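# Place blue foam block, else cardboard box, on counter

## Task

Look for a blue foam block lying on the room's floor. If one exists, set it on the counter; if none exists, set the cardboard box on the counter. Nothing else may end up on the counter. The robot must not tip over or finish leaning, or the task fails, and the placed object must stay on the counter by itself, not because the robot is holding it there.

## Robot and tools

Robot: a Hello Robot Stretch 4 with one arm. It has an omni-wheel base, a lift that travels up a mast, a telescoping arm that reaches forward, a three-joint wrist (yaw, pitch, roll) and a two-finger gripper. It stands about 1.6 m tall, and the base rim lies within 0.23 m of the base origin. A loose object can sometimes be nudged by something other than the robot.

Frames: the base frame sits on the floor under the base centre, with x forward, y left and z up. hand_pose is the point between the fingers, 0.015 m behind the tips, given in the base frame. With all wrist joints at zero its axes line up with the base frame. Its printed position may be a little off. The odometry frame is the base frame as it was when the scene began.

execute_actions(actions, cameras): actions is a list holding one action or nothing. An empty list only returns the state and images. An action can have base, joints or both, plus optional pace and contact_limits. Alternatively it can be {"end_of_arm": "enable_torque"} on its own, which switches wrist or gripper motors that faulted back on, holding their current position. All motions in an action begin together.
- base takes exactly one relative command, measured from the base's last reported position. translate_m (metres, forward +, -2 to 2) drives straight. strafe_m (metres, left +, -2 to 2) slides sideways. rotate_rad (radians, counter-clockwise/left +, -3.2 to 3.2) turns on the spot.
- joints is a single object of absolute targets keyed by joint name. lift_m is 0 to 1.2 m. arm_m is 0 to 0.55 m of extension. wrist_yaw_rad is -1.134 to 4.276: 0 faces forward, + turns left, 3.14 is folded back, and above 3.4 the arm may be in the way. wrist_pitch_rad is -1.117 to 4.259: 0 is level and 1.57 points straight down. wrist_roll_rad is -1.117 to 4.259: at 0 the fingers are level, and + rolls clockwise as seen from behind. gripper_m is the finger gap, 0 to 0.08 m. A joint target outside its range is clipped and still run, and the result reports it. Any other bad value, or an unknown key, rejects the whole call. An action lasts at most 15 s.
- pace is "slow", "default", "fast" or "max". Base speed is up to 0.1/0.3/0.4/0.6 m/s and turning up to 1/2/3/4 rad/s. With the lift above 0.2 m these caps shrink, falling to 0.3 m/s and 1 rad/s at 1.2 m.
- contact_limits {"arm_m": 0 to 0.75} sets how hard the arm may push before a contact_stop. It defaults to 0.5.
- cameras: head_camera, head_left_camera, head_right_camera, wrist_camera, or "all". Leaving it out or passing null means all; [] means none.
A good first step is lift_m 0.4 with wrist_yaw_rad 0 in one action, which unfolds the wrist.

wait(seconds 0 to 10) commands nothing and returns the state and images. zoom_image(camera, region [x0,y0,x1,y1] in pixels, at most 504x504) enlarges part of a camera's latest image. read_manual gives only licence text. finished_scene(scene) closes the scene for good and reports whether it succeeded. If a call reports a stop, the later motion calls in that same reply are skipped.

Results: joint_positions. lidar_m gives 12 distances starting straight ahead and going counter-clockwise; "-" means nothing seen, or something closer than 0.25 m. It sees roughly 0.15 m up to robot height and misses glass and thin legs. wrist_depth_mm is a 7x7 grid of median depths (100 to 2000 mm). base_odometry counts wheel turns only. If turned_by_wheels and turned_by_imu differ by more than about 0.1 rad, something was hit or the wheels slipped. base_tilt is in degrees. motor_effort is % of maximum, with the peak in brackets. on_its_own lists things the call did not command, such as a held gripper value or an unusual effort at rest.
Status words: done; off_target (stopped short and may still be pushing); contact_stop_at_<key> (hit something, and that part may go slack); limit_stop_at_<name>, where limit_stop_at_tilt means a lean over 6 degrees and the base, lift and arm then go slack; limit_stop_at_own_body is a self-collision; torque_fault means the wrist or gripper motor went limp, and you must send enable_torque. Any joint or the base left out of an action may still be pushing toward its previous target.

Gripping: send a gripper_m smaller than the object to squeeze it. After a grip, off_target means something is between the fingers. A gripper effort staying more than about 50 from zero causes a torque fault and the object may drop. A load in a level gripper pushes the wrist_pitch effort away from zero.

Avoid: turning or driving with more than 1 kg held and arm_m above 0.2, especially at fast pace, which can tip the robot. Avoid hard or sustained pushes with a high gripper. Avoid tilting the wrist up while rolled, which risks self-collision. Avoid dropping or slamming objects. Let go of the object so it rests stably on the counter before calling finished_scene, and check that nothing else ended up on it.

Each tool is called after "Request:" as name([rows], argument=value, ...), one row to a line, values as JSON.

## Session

Request:
execute_actions(actions=[])

Scene clock: 0.00 s.
base_odometry: x=+0.000 y=+0.000 heading=+0.000 (m, m, rad; odometry frame)
turned_by_wheels: +0.000 (rad since the last result)
turned_by_imu: +0.000 (rad since the last result)
base_tilt: forward=-0.1 right=-0.8 (deg)
lidar_m: 1.19 0.99 0.93 1.00 1.38 2.56 2.71 1.16 1.11 1.15 1.17 1.13
base_status: not commanded
joint_positions: lift_m=+0.238 arm_m=-0.001 wrist_yaw_rad=+3.116 wrist_pitch_rad=+0.004 wrist_roll_rad=+0.006 gripper_m=+0.040
joint_status: not commanded
motor_effort: lift_m=+18 arm_m=+0 wrist_yaw_rad=+2 wrist_pitch_rad=-9 wrist_roll_rad=+0 gripper_m=-1 wheel_0=+0 wheel_1=+1 wheel_2=+0 (%)
hand_pose: x=-0.0402 y=+0.0928 z=+0.4151 quat_wxyz=(+0.013, -0.002, +0.003, +1.000) (m; base frame)
wrist_depth_mm: - 135 - - - - - / - 125 - - - - - / - 136 220 - - - - / 135 141 - - - - - / 1118 - - - - - - / 1118 1366 155 1281 1397 1366 1336 / - - - 1008 - - 960
pictures: head_camera, head_left_camera, head_right_camera, wrist_camera
Images, in order (width x height): head_camera 420x560, head_left_camera 420x672, head_right_camera 420x672, wrist_camera 616x392.

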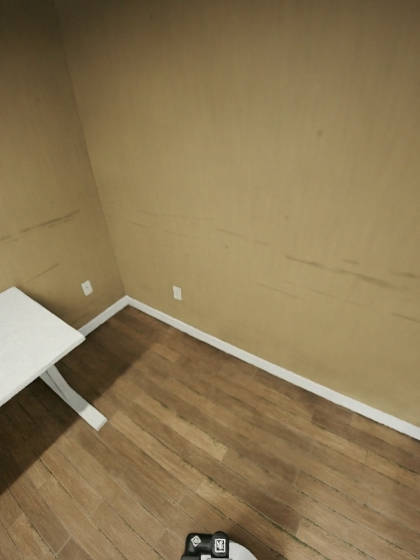

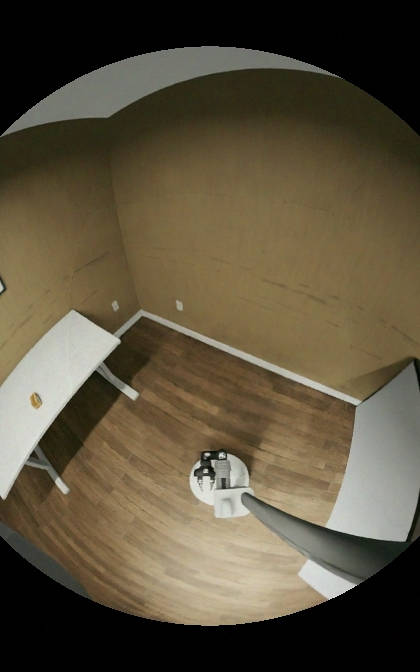

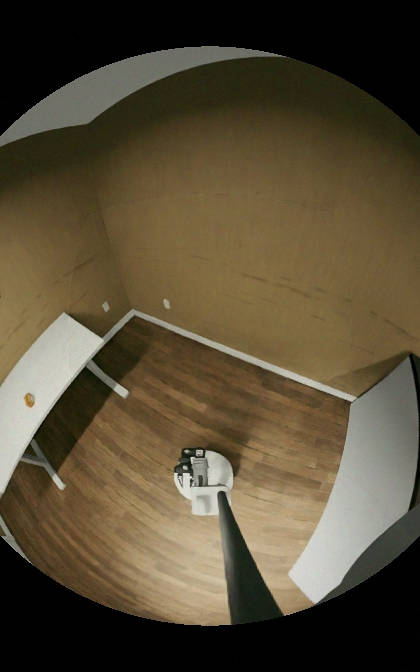

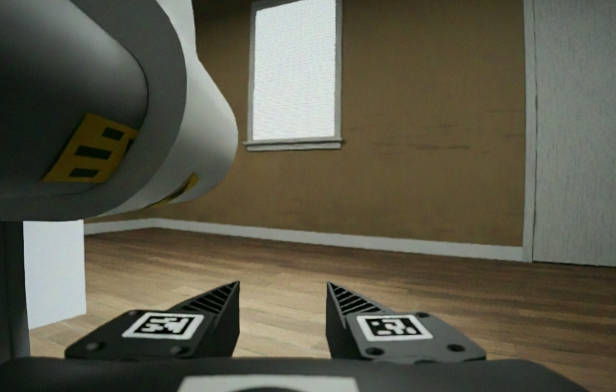

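Request:
execute_actions([
  {"base": {"rotate_rad": -2.95}, "joints": {"lift_m": 0.4, "wrist_yaw_rad": 0}, "pace": "fast"},
])

Scene clock: 4.80 s.
base_odometry: x=+0.000 y=+0.000 heading=-2.949 (m, m, rad; odometry frame)
turned_by_wheels: -2.949 (rad since the last result)
turned_by_imu: -2.892 (rad since the last result)
base_tilt: forward=-0.1 right=-0.7 (deg)
lidar_m: 2.90 1.10 1.08 1.24 1.15 1.13 1.31 0.96 0.95 1.08 2.62 2.58
base_status: done
joint_positions: lift_m=+0.400 arm_m=-0.001 wrist_yaw_rad=+0.000 wrist_pitch_rad=+0.004 wrist_roll_rad=+0.006 gripper_m=+0.040
joint_status: all done
motor_effort: lift_m=+22(25) arm_m=-1(0) wrist_yaw_rad=+0(4) wrist_pitch_rad=-9(9) wrist_roll_rad=+0(1) gripper_m=-1(1) wheel_0=+5(8) wheel_1=+5(16) wheel_2=+3(13) (%)
hand_pose: x=+0.3829 y=-0.0873 z=+0.5771 quat_wxyz=(+1.000, +0.003, +0.002, +0.000) (m; base frame)
wrist_depth_mm: - - - - - - 1863 / 854 - - - - - 1921 / 842 - - - - - 1921 / 854 - - - - - 1921 / 854 - - - - - 1921 / 854 976 155 1708 1808 1808 1756 / - - - 1308 - - 1281
pictures: head_camera, head_left_camera, head_right_camera, wrist_camera
Images, in order (width x height): head_camera 420x560, head_left_camera 420x672, head_right_camera 420x672, wrist_camera 616x392.

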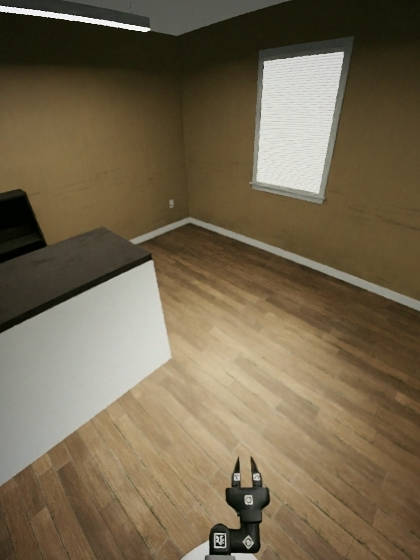

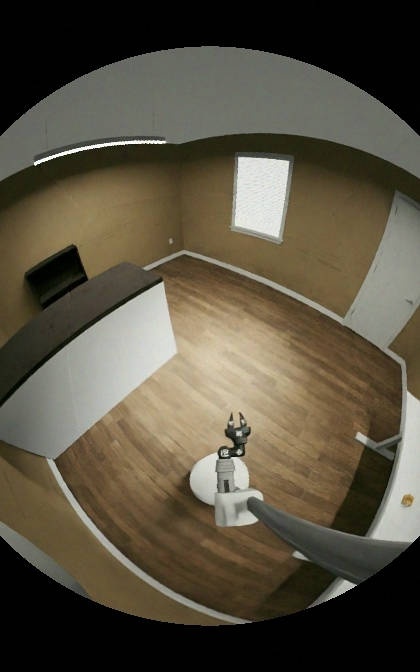

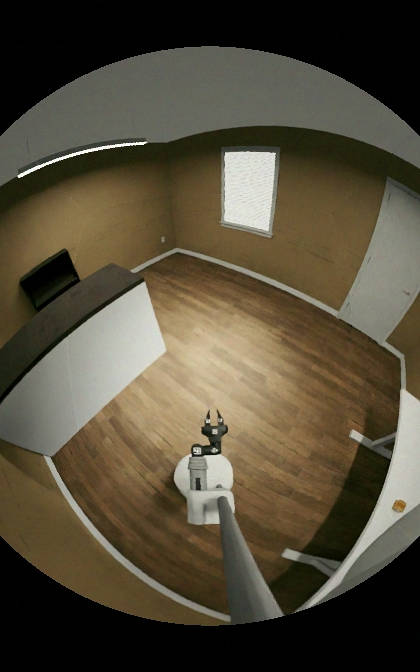

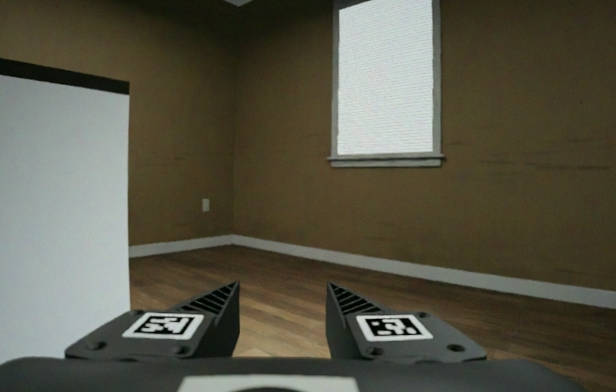

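Request:
execute_actions([
  {"base": {"translate_m": 2.0}, "joints": {"wrist_pitch_rad": 1.2, "gripper_m": 0.08}, "pace": "max"},
], cameras=["head_camera", "head_left_camera"])

Scene clock: 14.33 s.
base_odometry: x=-1.963 y=-0.384 heading=-2.948 (m, m, rad; odometry frame)
turned_by_wheels: +0.001 (rad since the last result)
turned_by_imu: +0.003 (rad since the last result)
base_tilt: forward=-0.1 right=-0.7 (deg)
lidar_m: 1.21 1.69 1.66 1.71 0.79 0.77 2.98 2.33 2.47 1.35 1.07 1.06
base_status: done
joint_positions: lift_m=+0.400 arm_m=-0.001 wrist_yaw_rad=+0.000 wrist_pitch_rad=+1.201 wrist_roll_rad=+0.006 gripper_m=+0.080
joint_status: all done
motor_effort: lift_m=+20(22) arm_m=-1(0) wrist_yaw_rad=+0(2) wrist_pitch_rad=-5(12) wrist_roll_rad=+0(0) gripper_m=+1(1) wheel_0=+4(9) wheel_1=+4(11) wheel_2=+0(18) (%)
hand_pose: x=+0.2471 y=-0.0874 z=+0.3797 quat_wxyz=(+0.825, +0.003, +0.565, -0.002) (m; base frame)
wrist_depth_mm: 654 661 676 676 683 707 723 / 615 621 634 647 654 668 683 / 580 591 597 609 615 627 634 / 549 559 569 574 585 585 597 / 521 535 535 544 549 564 564 / 500 126 508 512 158 535 535 / - - 496 500 132 - -
pictures: head_camera, head_left_camera
Images, in order (width x height): head_camera 420x560, head_left_camera 420x672.

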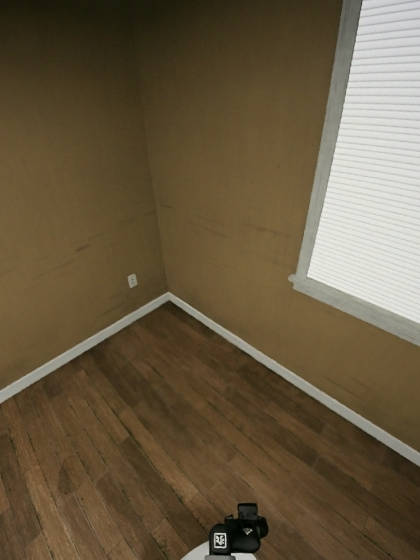

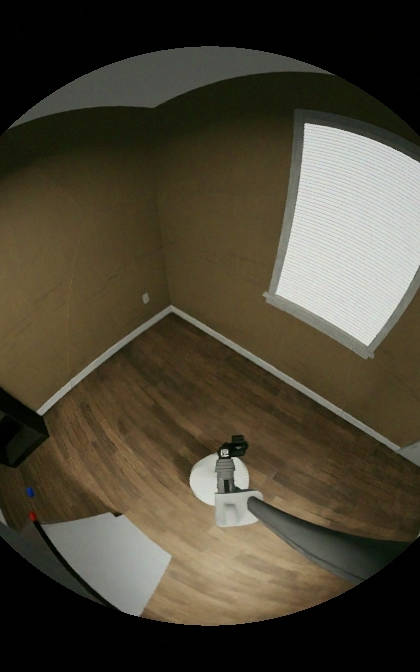

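Request:
zoom_image(camera="head_left_camera", region=[0, 420, 180, 600])

Region (0, 420, 180, 600) of head_left_camera's 420x672 image, scaled by 2.800, with more detail than that image has.

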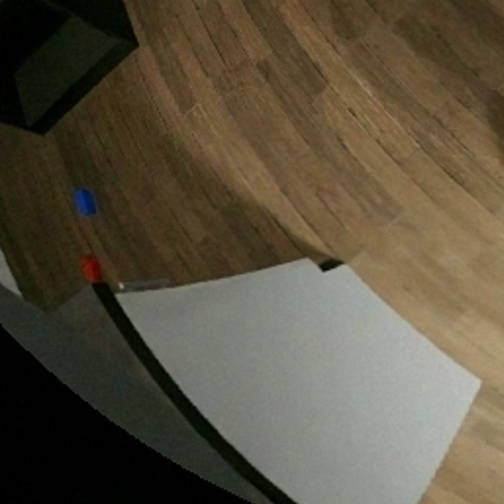

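Request:
execute_actions([
  {"base": {"strafe_m": 1.2}, "pace": "max"},
], cameras=["head_left_camera"])

Scene clock: 25.83 s.
base_odometry: x=-1.732 y=-1.562 heading=-2.948 (m, m, rad; odometry frame)
turned_by_wheels: +0.000 (rad since the last result)
turned_by_imu: +0.006 (rad since the last result)
base_tilt: forward=-0.1 right=-0.7 (deg)
lidar_m: 0.97 0.77 0.52 0.54 0.89 1.14 0.58 0.49 0.49 2.29 1.89 1.76
base_status: done
joint_positions: lift_m=+0.400 arm_m=-0.001 wrist_yaw_rad=+0.000 wrist_pitch_rad=+1.201 wrist_roll_rad=+0.006 gripper_m=+0.080
joint_status: not commanded
motor_effort: lift_m=+19(20) arm_m=+0(1) wrist_yaw_rad=+3(0) wrist_pitch_rad=-5(4) wrist_roll_rad=+0(0) gripper_m=+1(0) wheel_0=+0(19) wheel_1=-1(18) wheel_2=+0(1) (%)
hand_pose: x=+0.2470 y=-0.0874 z=+0.3798 quat_wxyz=(+0.825, +0.003, +0.565, -0.002) (m; base frame)
wrist_depth_mm: 647 661 668 683 691 707 715 / 621 621 634 640 647 661 676 / 580 591 597 609 615 627 634 / 549 559 569 574 580 591 597 / 521 530 539 544 554 559 564 / 500 126 508 517 158 530 530 / - - 496 500 132 - -
pictures: head_left_camera
Images, in order (width x height): head_left_camera 420x672.

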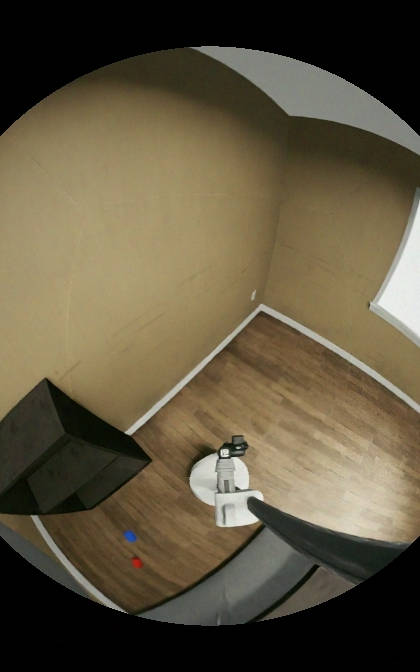

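Request:
execute_actions([
  {"base": {"rotate_rad": 2.4}, "joints": {"wrist_pitch_rad": 1.0}, "pace": "fast"},
])

Scene clock: 29.57 s.
base_odometry: x=-1.732 y=-1.562 heading=-0.549 (m, m, rad; odometry frame)
turned_by_wheels: +2.399 (rad since the last result)
turned_by_imu: +2.356 (rad since the last result)
base_tilt: forward=-0.1 right=-0.7 (deg)
lidar_m: 1.82 0.70 0.51 0.50 2.73 1.98 1.88 1.15 0.79 0.76 0.51 0.67
base_status: done
joint_positions: lift_m=+0.400 arm_m=-0.001 wrist_yaw_rad=+0.000 wrist_pitch_rad=+1.002 wrist_roll_rad=+0.006 gripper_m=+0.080
joint_status: all done
motor_effort: lift_m=+18(19) arm_m=-1(1) wrist_yaw_rad=+2(3) wrist_pitch_rad=-7(3) wrist_roll_rad=+0(0) gripper_m=+0(0) wheel_0=-4(10) wheel_1=-4(11) wheel_2=-3(15) (%)
hand_pose: x=+0.2849 y=-0.0874 z=+0.3991 quat_wxyz=(+0.877, +0.003, +0.480, -0.001) (m; base frame)
wrist_depth_mm: 854 854 854 891 904 788 788 / 768 768 778 778 809 723 699 / 683 683 699 707 723 707 615 / 621 627 640 647 654 654 559 / 574 580 580 591 597 603 525 / 535 126 539 549 158 564 512 / - - 512 517 132 - -
pictures: head_camera, head_left_camera, head_right_camera, wrist_camera
Images, in order (width x height): head_camera 420x560, head_left_camera 420x672, head_right_camera 420x672, wrist_camera 616x392.

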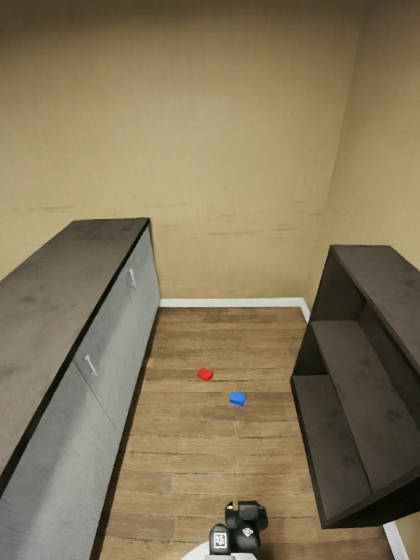

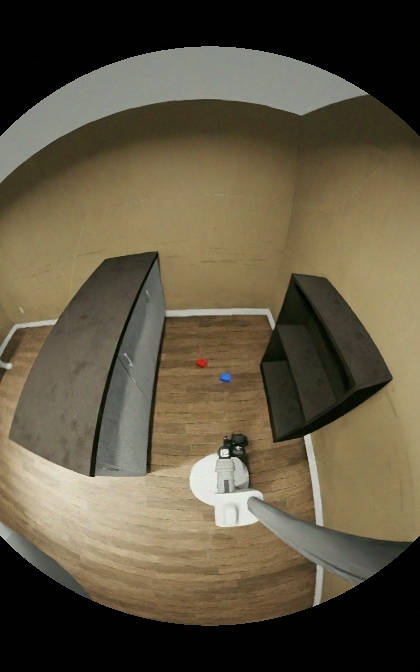

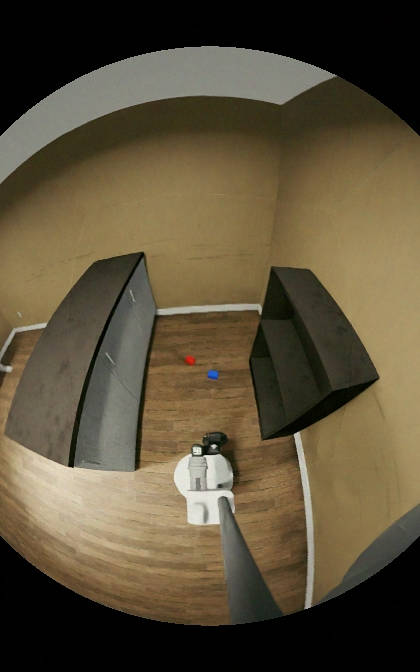

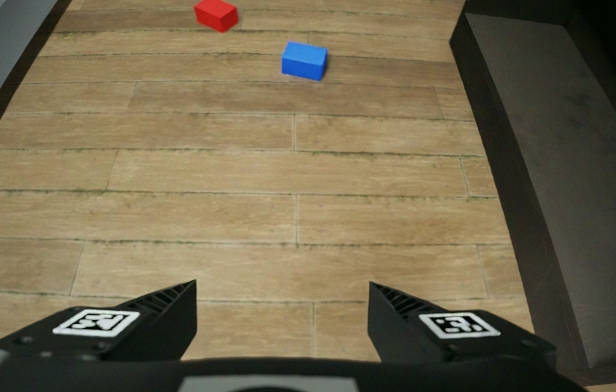

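Request:
zoom_image(camera="wrist_camera", region=[180, 0, 380, 130])

Request:
zoom_image(camera="head_camera", region=[170, 340, 290, 440])

Region (180, 0, 380, 130) of wrist_camera's 616x392 image, scaled by 2.520; it fills the top 328 rows of this view, and the rest is white.

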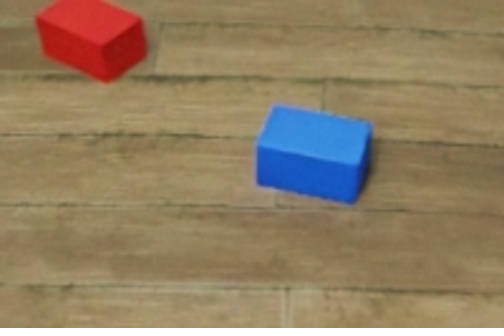

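Region (170, 340, 290, 440) of head_camera's 420x560 image, scaled by 4.200, with more detail than that image has.

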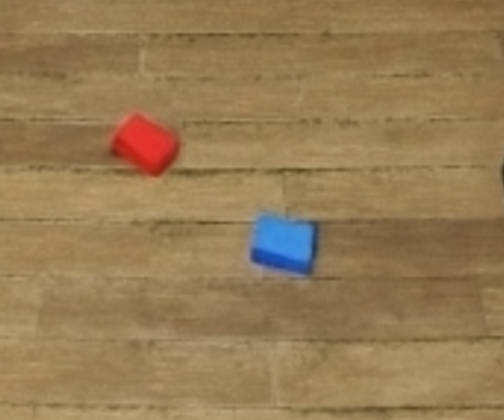

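Request:
execute_actions([
  {"base": {"translate_m": 0.31}, "joints": {"wrist_pitch_rad": 1.57, "wrist_roll_rad": 1.79, "arm_m": 0.445, "lift_m": 0.2}},
], cameras=["wrist_camera", "head_camera"])

Scene clock: 36.77 s.
base_odometry: x=-1.468 y=-1.723 heading=-0.549 (m, m, rad; odometry frame)
turned_by_wheels: +0.001 (rad since the last result)
turned_by_imu: +0.002 (rad since the last result)
base_tilt: forward=-0.1 right=-0.8 (deg)
lidar_m: 1.50 0.74 0.51 0.46 0.52 2.28 2.20 1.16 0.79 0.45 0.47 0.68
base_status: done
joint_positions: lift_m=+0.200 arm_m=+0.443 wrist_yaw_rad=+0.000 wrist_pitch_rad=+1.570 wrist_roll_rad=+1.790 gripper_m=+0.080
joint_status: all done
motor_effort: lift_m=+14(16) arm_m=+9(9) wrist_yaw_rad=-1(1) wrist_pitch_rad=-1(8) wrist_roll_rad=+1(6) gripper_m=+0(0) wheel_0=+6(10) wheel_1=+3(9) wheel_2=-2(12) (%)
hand_pose: x=+0.6146 y=-0.0874 z=+0.1659 quat_wxyz=(+0.443, +0.552, +0.442, -0.551) (m; base frame)
wrist_depth_mm: 300 303 307 312 315 320 324 / 301 304 309 314 319 322 325 / 303 307 310 317 319 324 325 / 306 309 312 271 320 324 329 / 306 310 312 272 324 327 330 / 306 126 315 319 158 327 334 / - - 315 320 132 - -
pictures: head_camera, wrist_camera
Images, in order (width x height): head_camera 420x560, wrist_camera 616x392.

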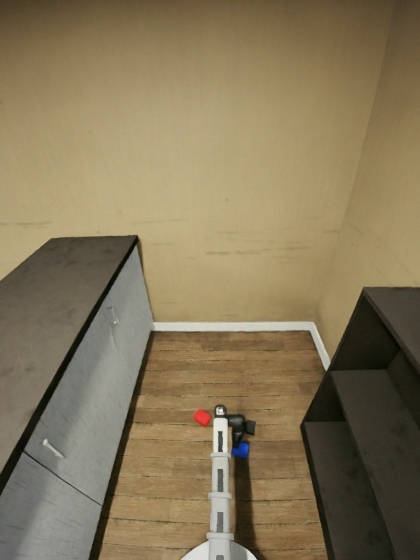

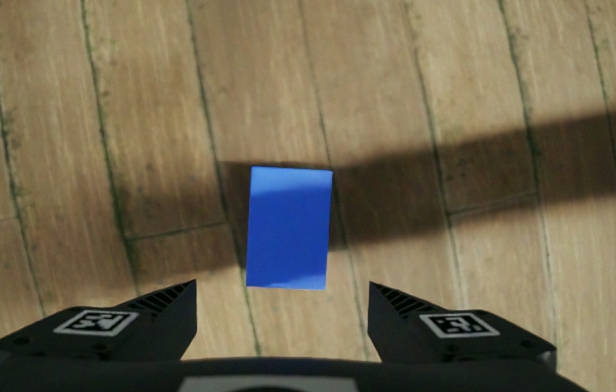

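Request:
execute_actions([
  {"base": {"strafe_m": -0.023}, "joints": {"wrist_roll_rad": 1.83, "arm_m": 0.434, "lift_m": 0.115}},
], cameras=["wrist_camera"])

Scene clock: 41.97 s.
base_odometry: x=-1.480 y=-1.743 heading=-0.549 (m, m, rad; odometry frame)
turned_by_wheels: +0.000 (rad since the last result)
turned_by_imu: +0.002 (rad since the last result)
base_tilt: forward=-0.1 right=-0.8 (deg)
lidar_m: 1.51 0.72 0.54 0.51 0.53 2.27 2.19 1.06 0.79 0.43 0.43 0.61
base_status: done
joint_positions: lift_m=+0.115 arm_m=+0.436 wrist_yaw_rad=+0.000 wrist_pitch_rad=+1.570 wrist_roll_rad=+1.829 gripper_m=+0.080
joint_status: all done
motor_effort: lift_m=+13(14) arm_m=-9(11) wrist_yaw_rad=+4(2) wrist_pitch_rad=-1(2) wrist_roll_rad=+2(5) gripper_m=+0(0) wheel_0=+1(10) wheel_1=-1(11) wheel_2=+0(2) (%)
hand_pose: x=+0.6066 y=-0.0874 z=+0.0809 quat_wxyz=(+0.432, +0.561, +0.431, -0.560) (m; base frame)
wrist_depth_mm: 220 222 224 228 231 234 - / 220 223 226 229 232 236 237 / 221 224 227 230 233 236 239 / 223 224 228 230 234 237 239 / 224 227 228 187 235 239 241 / 224 127 186 188 158 240 244 / - - 187 189 132 - -
pictures: wrist_camera
Images, in order (width x height): wrist_camera 616x392.

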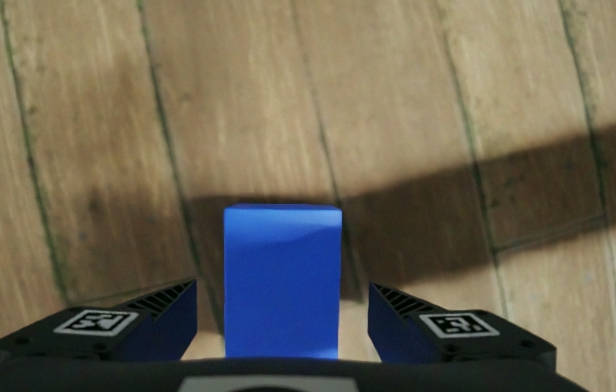

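The block is centred between the fingers, so I'll lower onto it and grip.

Request:
execute_actions([
  {"joints": {"lift_m": 0.062}},
], cameras=[])

Request:
execute_actions([
  {"joints": {"gripper_m": 0.04}},
], cameras=["wrist_camera"])

Scene clock: 44.13 s.
base_odometry: x=-1.480 y=-1.743 heading=-0.549 (m, m, rad; odometry frame)
turned_by_wheels: +0.000 (rad since the last result)
turned_by_imu: +0.001 (rad since the last result)
base_tilt: forward=-0.1 right=-0.8 (deg)
lidar_m: 1.52 0.77 0.54 0.50 0.54 2.27 2.19 1.10 0.79 0.43 0.45 0.64
base_status: not commanded
joint_positions: lift_m=+0.062 arm_m=+0.436 wrist_yaw_rad=+0.000 wrist_pitch_rad=+1.570 wrist_roll_rad=+1.829 gripper_m=+0.080
joint_status: all done
motor_effort: lift_m=+13(12) arm_m=-9(9) wrist_yaw_rad=+2(1) wrist_pitch_rad=-1(1) wrist_roll_rad=+2(1) gripper_m=+0(0) wheel_0=+1(1) wheel_1=-2(2) wheel_2=+0(0) (%)
hand_pose: x=+0.6066 y=-0.0874 z=+0.0280 quat_wxyz=(+0.432, +0.561, +0.431, -0.560) (m; base frame)
wrist_depth_mm: 169 171 173 176 178 181 - / 170 172 175 176 179 181 183 / 171 173 175 178 180 182 184 / 172 174 176 178 180 183 185 / 173 175 133 134 181 184 186 / 173 126 133 135 142 184 187 / - - 134 135 131 - -
pictures: none
No camera images: the call's "cameras" was empty. Leave "cameras" out to get every camera's image.

Scene clock: 45.13 s.
base_odometry: x=-1.480 y=-1.743 heading=-0.549 (m, m, rad; odometry frame)
turned_by_wheels: +0.000 (rad since the last result)
turned_by_imu: +0.000 (rad since the last result)
base_tilt: forward=-0.1 right=-0.7 (deg)
lidar_m: 1.51 0.73 0.51 0.48 0.52 2.31 2.18 1.12 0.77 0.41 0.47 0.63
base_status: not commanded
joint_positions: lift_m=+0.062 arm_m=+0.436 wrist_yaw_rad=+0.000 wrist_pitch_rad=+1.570 wrist_roll_rad=+1.829 gripper_m=+0.058
joint_status: gripper_m off_target (ended at +0.058, target +0.040)
on_its_own: gripper_m is held at +0.053, not at your +0.040, by its contact guard: the fingers met something
motor_effort: lift_m=+13(13) arm_m=-9(9) wrist_yaw_rad=+0(0) wrist_pitch_rad=-2(2) wrist_roll_rad=+1(2) gripper_m=-37(38) wheel_0=+1(1) wheel_1=-3(2) wheel_2=+0(0) (%)
hand_pose: x=+0.6066 y=-0.0874 z=+0.0280 quat_wxyz=(+0.432, +0.561, +0.431, -0.560) (m; base frame)
wrist_depth_mm: 169 171 174 176 178 181 - / 170 172 175 177 179 181 183 / 171 173 175 177 180 182 184 / 172 174 176 178 181 183 185 / 172 175 133 134 182 184 186 / 173 174 133 135 136 185 187 / - - 133 135 - - -
pictures: wrist_camera
Images, in order (width x height): wrist_camera 616x392.

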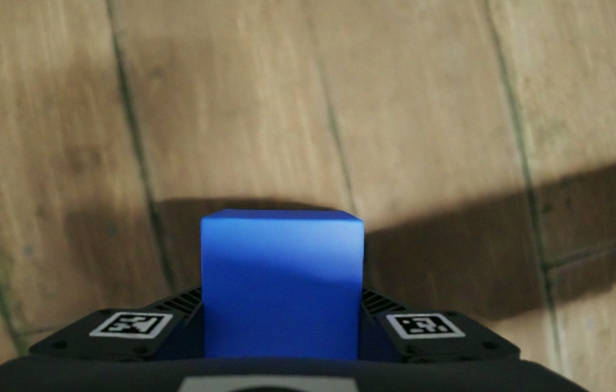

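Request:
execute_actions([
  {"joints": {"lift_m": 1.06}, "pace": "fast"},
], cameras=["wrist_camera"])

Request:
execute_actions([
  {"base": {"rotate_rad": 1.6}, "joints": {"arm_m": 0.54}},
], cameras=["wrist_camera", "head_camera", "head_right_camera"])

Scene clock: 51.90 s.
base_odometry: x=-1.480 y=-1.743 heading=-0.549 (m, m, rad; odometry frame)
turned_by_wheels: +0.000 (rad since the last result)
turned_by_imu: +0.002 (rad since the last result)
base_tilt: forward=-0.1 right=-0.8 (deg)
lidar_m: 1.50 0.75 0.55 0.51 0.54 2.28 2.20 1.09 0.81 0.43 0.46 0.65
base_status: not commanded
joint_positions: lift_m=+1.060 arm_m=+0.436 wrist_yaw_rad=+0.000 wrist_pitch_rad=+1.570 wrist_roll_rad=+1.829 gripper_m=+0.058
joint_status: all done
on_its_own: gripper_m is held at +0.053, not at your +0.040, by its contact guard: the fingers met something
motor_effort: lift_m=+22(24) arm_m=-9(9) wrist_yaw_rad=+2(1) wrist_pitch_rad=-1(0) wrist_roll_rad=+2(2) gripper_m=-37(37) wheel_0=+1(1) wheel_1=-2(2) wheel_2=+0(0) (%)
hand_pose: x=+0.6066 y=-0.0874 z=+1.0252 quat_wxyz=(+0.432, +0.561, +0.431, -0.560) (m; base frame)
wrist_depth_mm: 1042 1118 1042 1060 1060 1182 1182 / 1118 1138 1138 1160 1160 1205 1205 / 1118 1138 1182 1160 1182 976 1182 / 1118 1138 1138 1182 1182 991 1008 / 1138 1160 133 134 1205 1042 1229 / 1138 1160 133 135 136 1205 1229 / - - 133 135 - - 1060
pictures: wrist_camera
Images, in order (width x height): wrist_camera 616x392.

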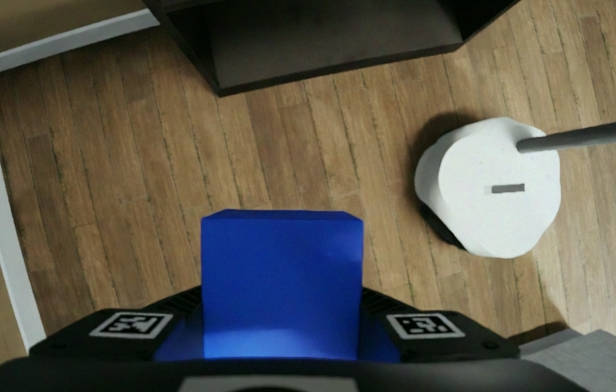

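Scene clock: 54.30 s.
base_odometry: x=-1.480 y=-1.743 heading=+1.050 (m, m, rad; odometry frame)
turned_by_wheels: +1.599 (rad since the last result)
turned_by_imu: +1.570 (rad since the last result)
base_tilt: forward=-0.1 right=-0.8 (deg)
lidar_m: 0.48 0.54 2.28 2.20 1.04 0.77 0.41 0.49 0.70 1.51 0.71 0.54
base_status: done
joint_positions: lift_m=+1.060 arm_m=+0.539 wrist_yaw_rad=+0.000 wrist_pitch_rad=+1.570 wrist_roll_rad=+1.830 gripper_m=+0.058
joint_status: all done
on_its_own: gripper_m is held at +0.053, not at your +0.040, by its contact guard: the fingers met something
motor_effort: lift_m=+22(22) arm_m=+7(9) wrist_yaw_rad=+2(2) wrist_pitch_rad=-1(2) wrist_roll_rad=+2(2) gripper_m=-37(37) wheel_0=-3(15) wheel_1=-5(10) wheel_2=-4(11) (%)
hand_pose: x=+0.7099 y=-0.0874 z=+1.0252 quat_wxyz=(+0.432, +0.561, +0.431, -0.560) (m; base frame)
wrist_depth_mm: 251 254 258 262 265 1182 1205 / 253 257 259 263 267 270 1205 / 255 257 262 263 267 271 976 / 255 258 262 264 268 272 1008 / 257 259 133 134 270 273 1229 / 258 259 133 135 135 274 1229 / - - 133 135 - - 1229
pictures: head_camera, head_right_camera, wrist_camera
Images, in order (width x height): head_camera 420x560, head_right_camera 420x672, wrist_camera 616x392.

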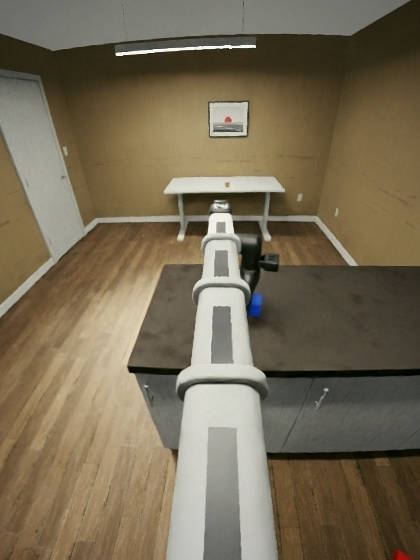

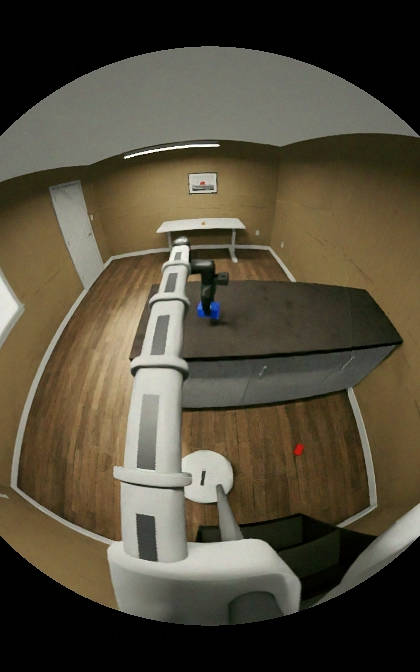

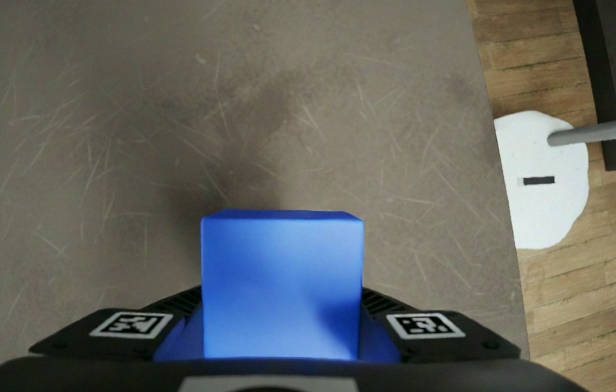

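Request:
execute_actions([
  {"joints": {"lift_m": 0.976}},
], cameras=[])

Scene clock: 57.03 s.
base_odometry: x=-1.480 y=-1.743 heading=+1.050 (m, m, rad; odometry frame)
turned_by_wheels: +0.000 (rad since the last result)
turned_by_imu: +0.001 (rad since the last result)
base_tilt: forward=+0.0 right=-0.8 (deg)
lidar_m: 0.51 0.52 2.28 2.20 1.06 0.77 0.42 0.49 0.68 1.50 0.75 0.55
base_status: not commanded
joint_positions: lift_m=+0.976 arm_m=+0.539 wrist_yaw_rad=+0.000 wrist_pitch_rad=+1.570 wrist_roll_rad=+1.830 gripper_m=+0.058
joint_status: all done
on_its_own: gripper_m is held at +0.053, not at your +0.040, by its contact guard: the fingers met something
motor_effort: lift_m=+13(20) arm_m=+7(7) wrist_yaw_rad=+0(1) wrist_pitch_rad=+0(1) wrist_roll_rad=+2(2) gripper_m=-37(38) wheel_0=-4(4) wheel_1=-5(5) wheel_2=-4(4) (%)
hand_pose: x=+0.7098 y=-0.0874 z=+0.9419 quat_wxyz=(+0.432, +0.561, +0.431, -0.560) (m; base frame)
wrist_depth_mm: 173 175 177 179 182 184 186 / 173 176 178 180 182 185 187 / 174 177 179 181 183 186 187 / 175 178 179 181 185 187 189 / 176 178 133 134 185 188 190 / 177 178 133 135 136 189 191 / - - 133 135 - - -
pictures: none
No camera images: the call's "cameras" was empty. Leave "cameras" out to get every camera's image.

Request:
execute_actions([
  {"joints": {"lift_m": 0.973}, "pace": "slow"},
], cameras=[])

Request:
execute_actions([
  {"joints": {"gripper_m": 0.08}},
], cameras=[])

Request:
execute_actions([
  {"joints": {"lift_m": 1.06}},
], cameras=["wrist_camera", "head_right_camera"])

Scene clock: 58.67 s.
base_odometry: x=-1.480 y=-1.743 heading=+1.050 (m, m, rad; odometry frame)
turned_by_wheels: +0.000 (rad since the last result)
turned_by_imu: +0.001 (rad since the last result)
base_tilt: forward=+0.0 right=-0.8 (deg)
lidar_m: 0.50 0.54 2.25 2.19 1.04 0.78 0.43 0.47 0.66 1.50 0.71 0.56
base_status: not commanded
joint_positions: lift_m=+0.973 arm_m=+0.539 wrist_yaw_rad=+0.000 wrist_pitch_rad=+1.570 wrist_roll_rad=+1.830 gripper_m=+0.058
joint_status: all done
on_its_own: gripper_m is held at +0.053, not at your +0.040, by its contact guard: the fingers met something
motor_effort: lift_m=+13(13) arm_m=+7(7) wrist_yaw_rad=+0(1) wrist_pitch_rad=+0(0) wrist_roll_rad=+2(2) gripper_m=-38(37) wheel_0=-3(4) wheel_1=-5(5) wheel_2=-4(4) (%)
hand_pose: x=+0.7098 y=-0.0874 z=+0.9390 quat_wxyz=(+0.432, +0.561, +0.431, -0.560) (m; base frame)
wrist_depth_mm: 170 171 175 176 179 181 183 / 170 173 175 178 179 182 183 / 172 174 176 178 181 183 185 / 172 175 176 179 181 184 186 / 173 176 133 134 182 185 187 / 174 175 133 134 136 186 188 / - - 133 135 - - -
pictures: none
No camera images: the call's "cameras" was empty. Leave "cameras" out to get every camera's image.

Scene clock: 59.60 s.
base_odometry: x=-1.480 y=-1.743 heading=+1.050 (m, m, rad; odometry frame)
turned_by_wheels: +0.000 (rad since the last result)
turned_by_imu: +0.000 (rad since the last result)
base_tilt: forward=-0.1 right=-0.8 (deg)
lidar_m: 0.51 0.54 2.26 2.19 1.06 0.77 0.42 0.46 0.67 1.52 0.74 0.54
base_status: not commanded
joint_positions: lift_m=+0.973 arm_m=+0.539 wrist_yaw_rad=+0.000 wrist_pitch_rad=+1.570 wrist_roll_rad=+1.830 gripper_m=+0.080
joint_status: all done
motor_effort: lift_m=+13(13) arm_m=+8(7) wrist_yaw_rad=+0(2) wrist_pitch_rad=-1(0) wrist_roll_rad=+1(1) gripper_m=+0(36) wheel_0=-3(3) wheel_1=-5(5) wheel_2=-4(4) (%)
hand_pose: x=+0.7098 y=-0.0874 z=+0.9390 quat_wxyz=(+0.432, +0.561, +0.431, -0.560) (m; base frame)
wrist_depth_mm: 170 172 174 177 179 181 183 / 171 173 175 177 180 182 184 / 172 174 176 178 181 182 185 / 173 175 177 179 181 184 186 / 174 175 134 135 182 185 187 / 174 127 134 135 142 186 188 / - - 135 136 131 - -
pictures: none
No camera images: the call's "cameras" was empty. Leave "cameras" out to get every camera's image.

Scene clock: 60.97 s.
base_odometry: x=-1.480 y=-1.743 heading=+1.050 (m, m, rad; odometry frame)
turned_by_wheels: +0.000 (rad since the last result)
turned_by_imu: +0.000 (rad since the last result)
base_tilt: forward=-0.1 right=-0.8 (deg)
lidar_m: 0.51 0.56 2.24 2.20 1.08 0.76 0.42 0.48 0.64 1.51 0.72 0.55
base_status: not commanded
joint_positions: lift_m=+1.060 arm_m=+0.539 wrist_yaw_rad=+0.000 wrist_pitch_rad=+1.570 wrist_roll_rad=+1.830 gripper_m=+0.080
joint_status: all done
motor_effort: lift_m=+23(24) arm_m=+7(8) wrist_yaw_rad=-2(0) wrist_pitch_rad=-1(2) wrist_roll_rad=+2(1) gripper_m=+0(1) wheel_0=-3(3) wheel_1=-5(5) wheel_2=-4(4) (%)
hand_pose: x=+0.7098 y=-0.0874 z=+1.0251 quat_wxyz=(+0.432, +0.561, +0.431, -0.560) (m; base frame)
wrist_depth_mm: 252 255 258 262 265 1182 1205 / 254 256 259 262 267 271 1205 / 254 257 260 265 266 271 1008 / 256 259 263 265 268 272 991 / 257 260 262 221 271 273 1205 / 257 126 221 223 158 276 1229 / - - 265 267 132 - -
pictures: head_right_camera, wrist_camera
Images, in order (width x height): head_right_camera 420x672, wrist_camera 616x392.

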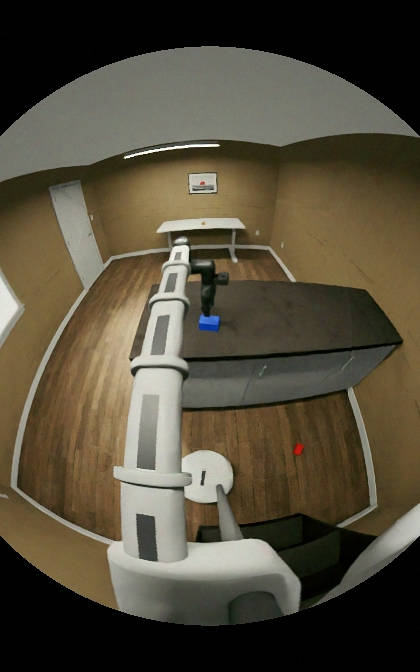

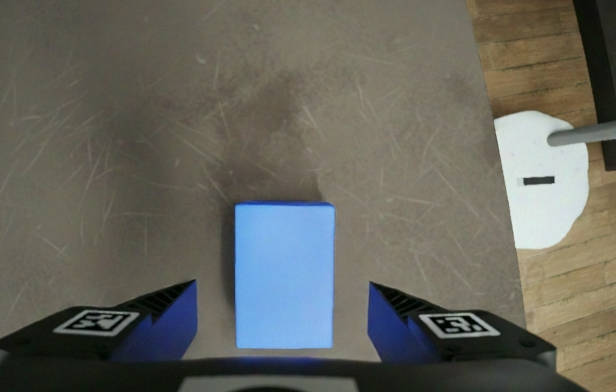

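Request:
finished_scene(scene=2)

The scene is finished: the task was done.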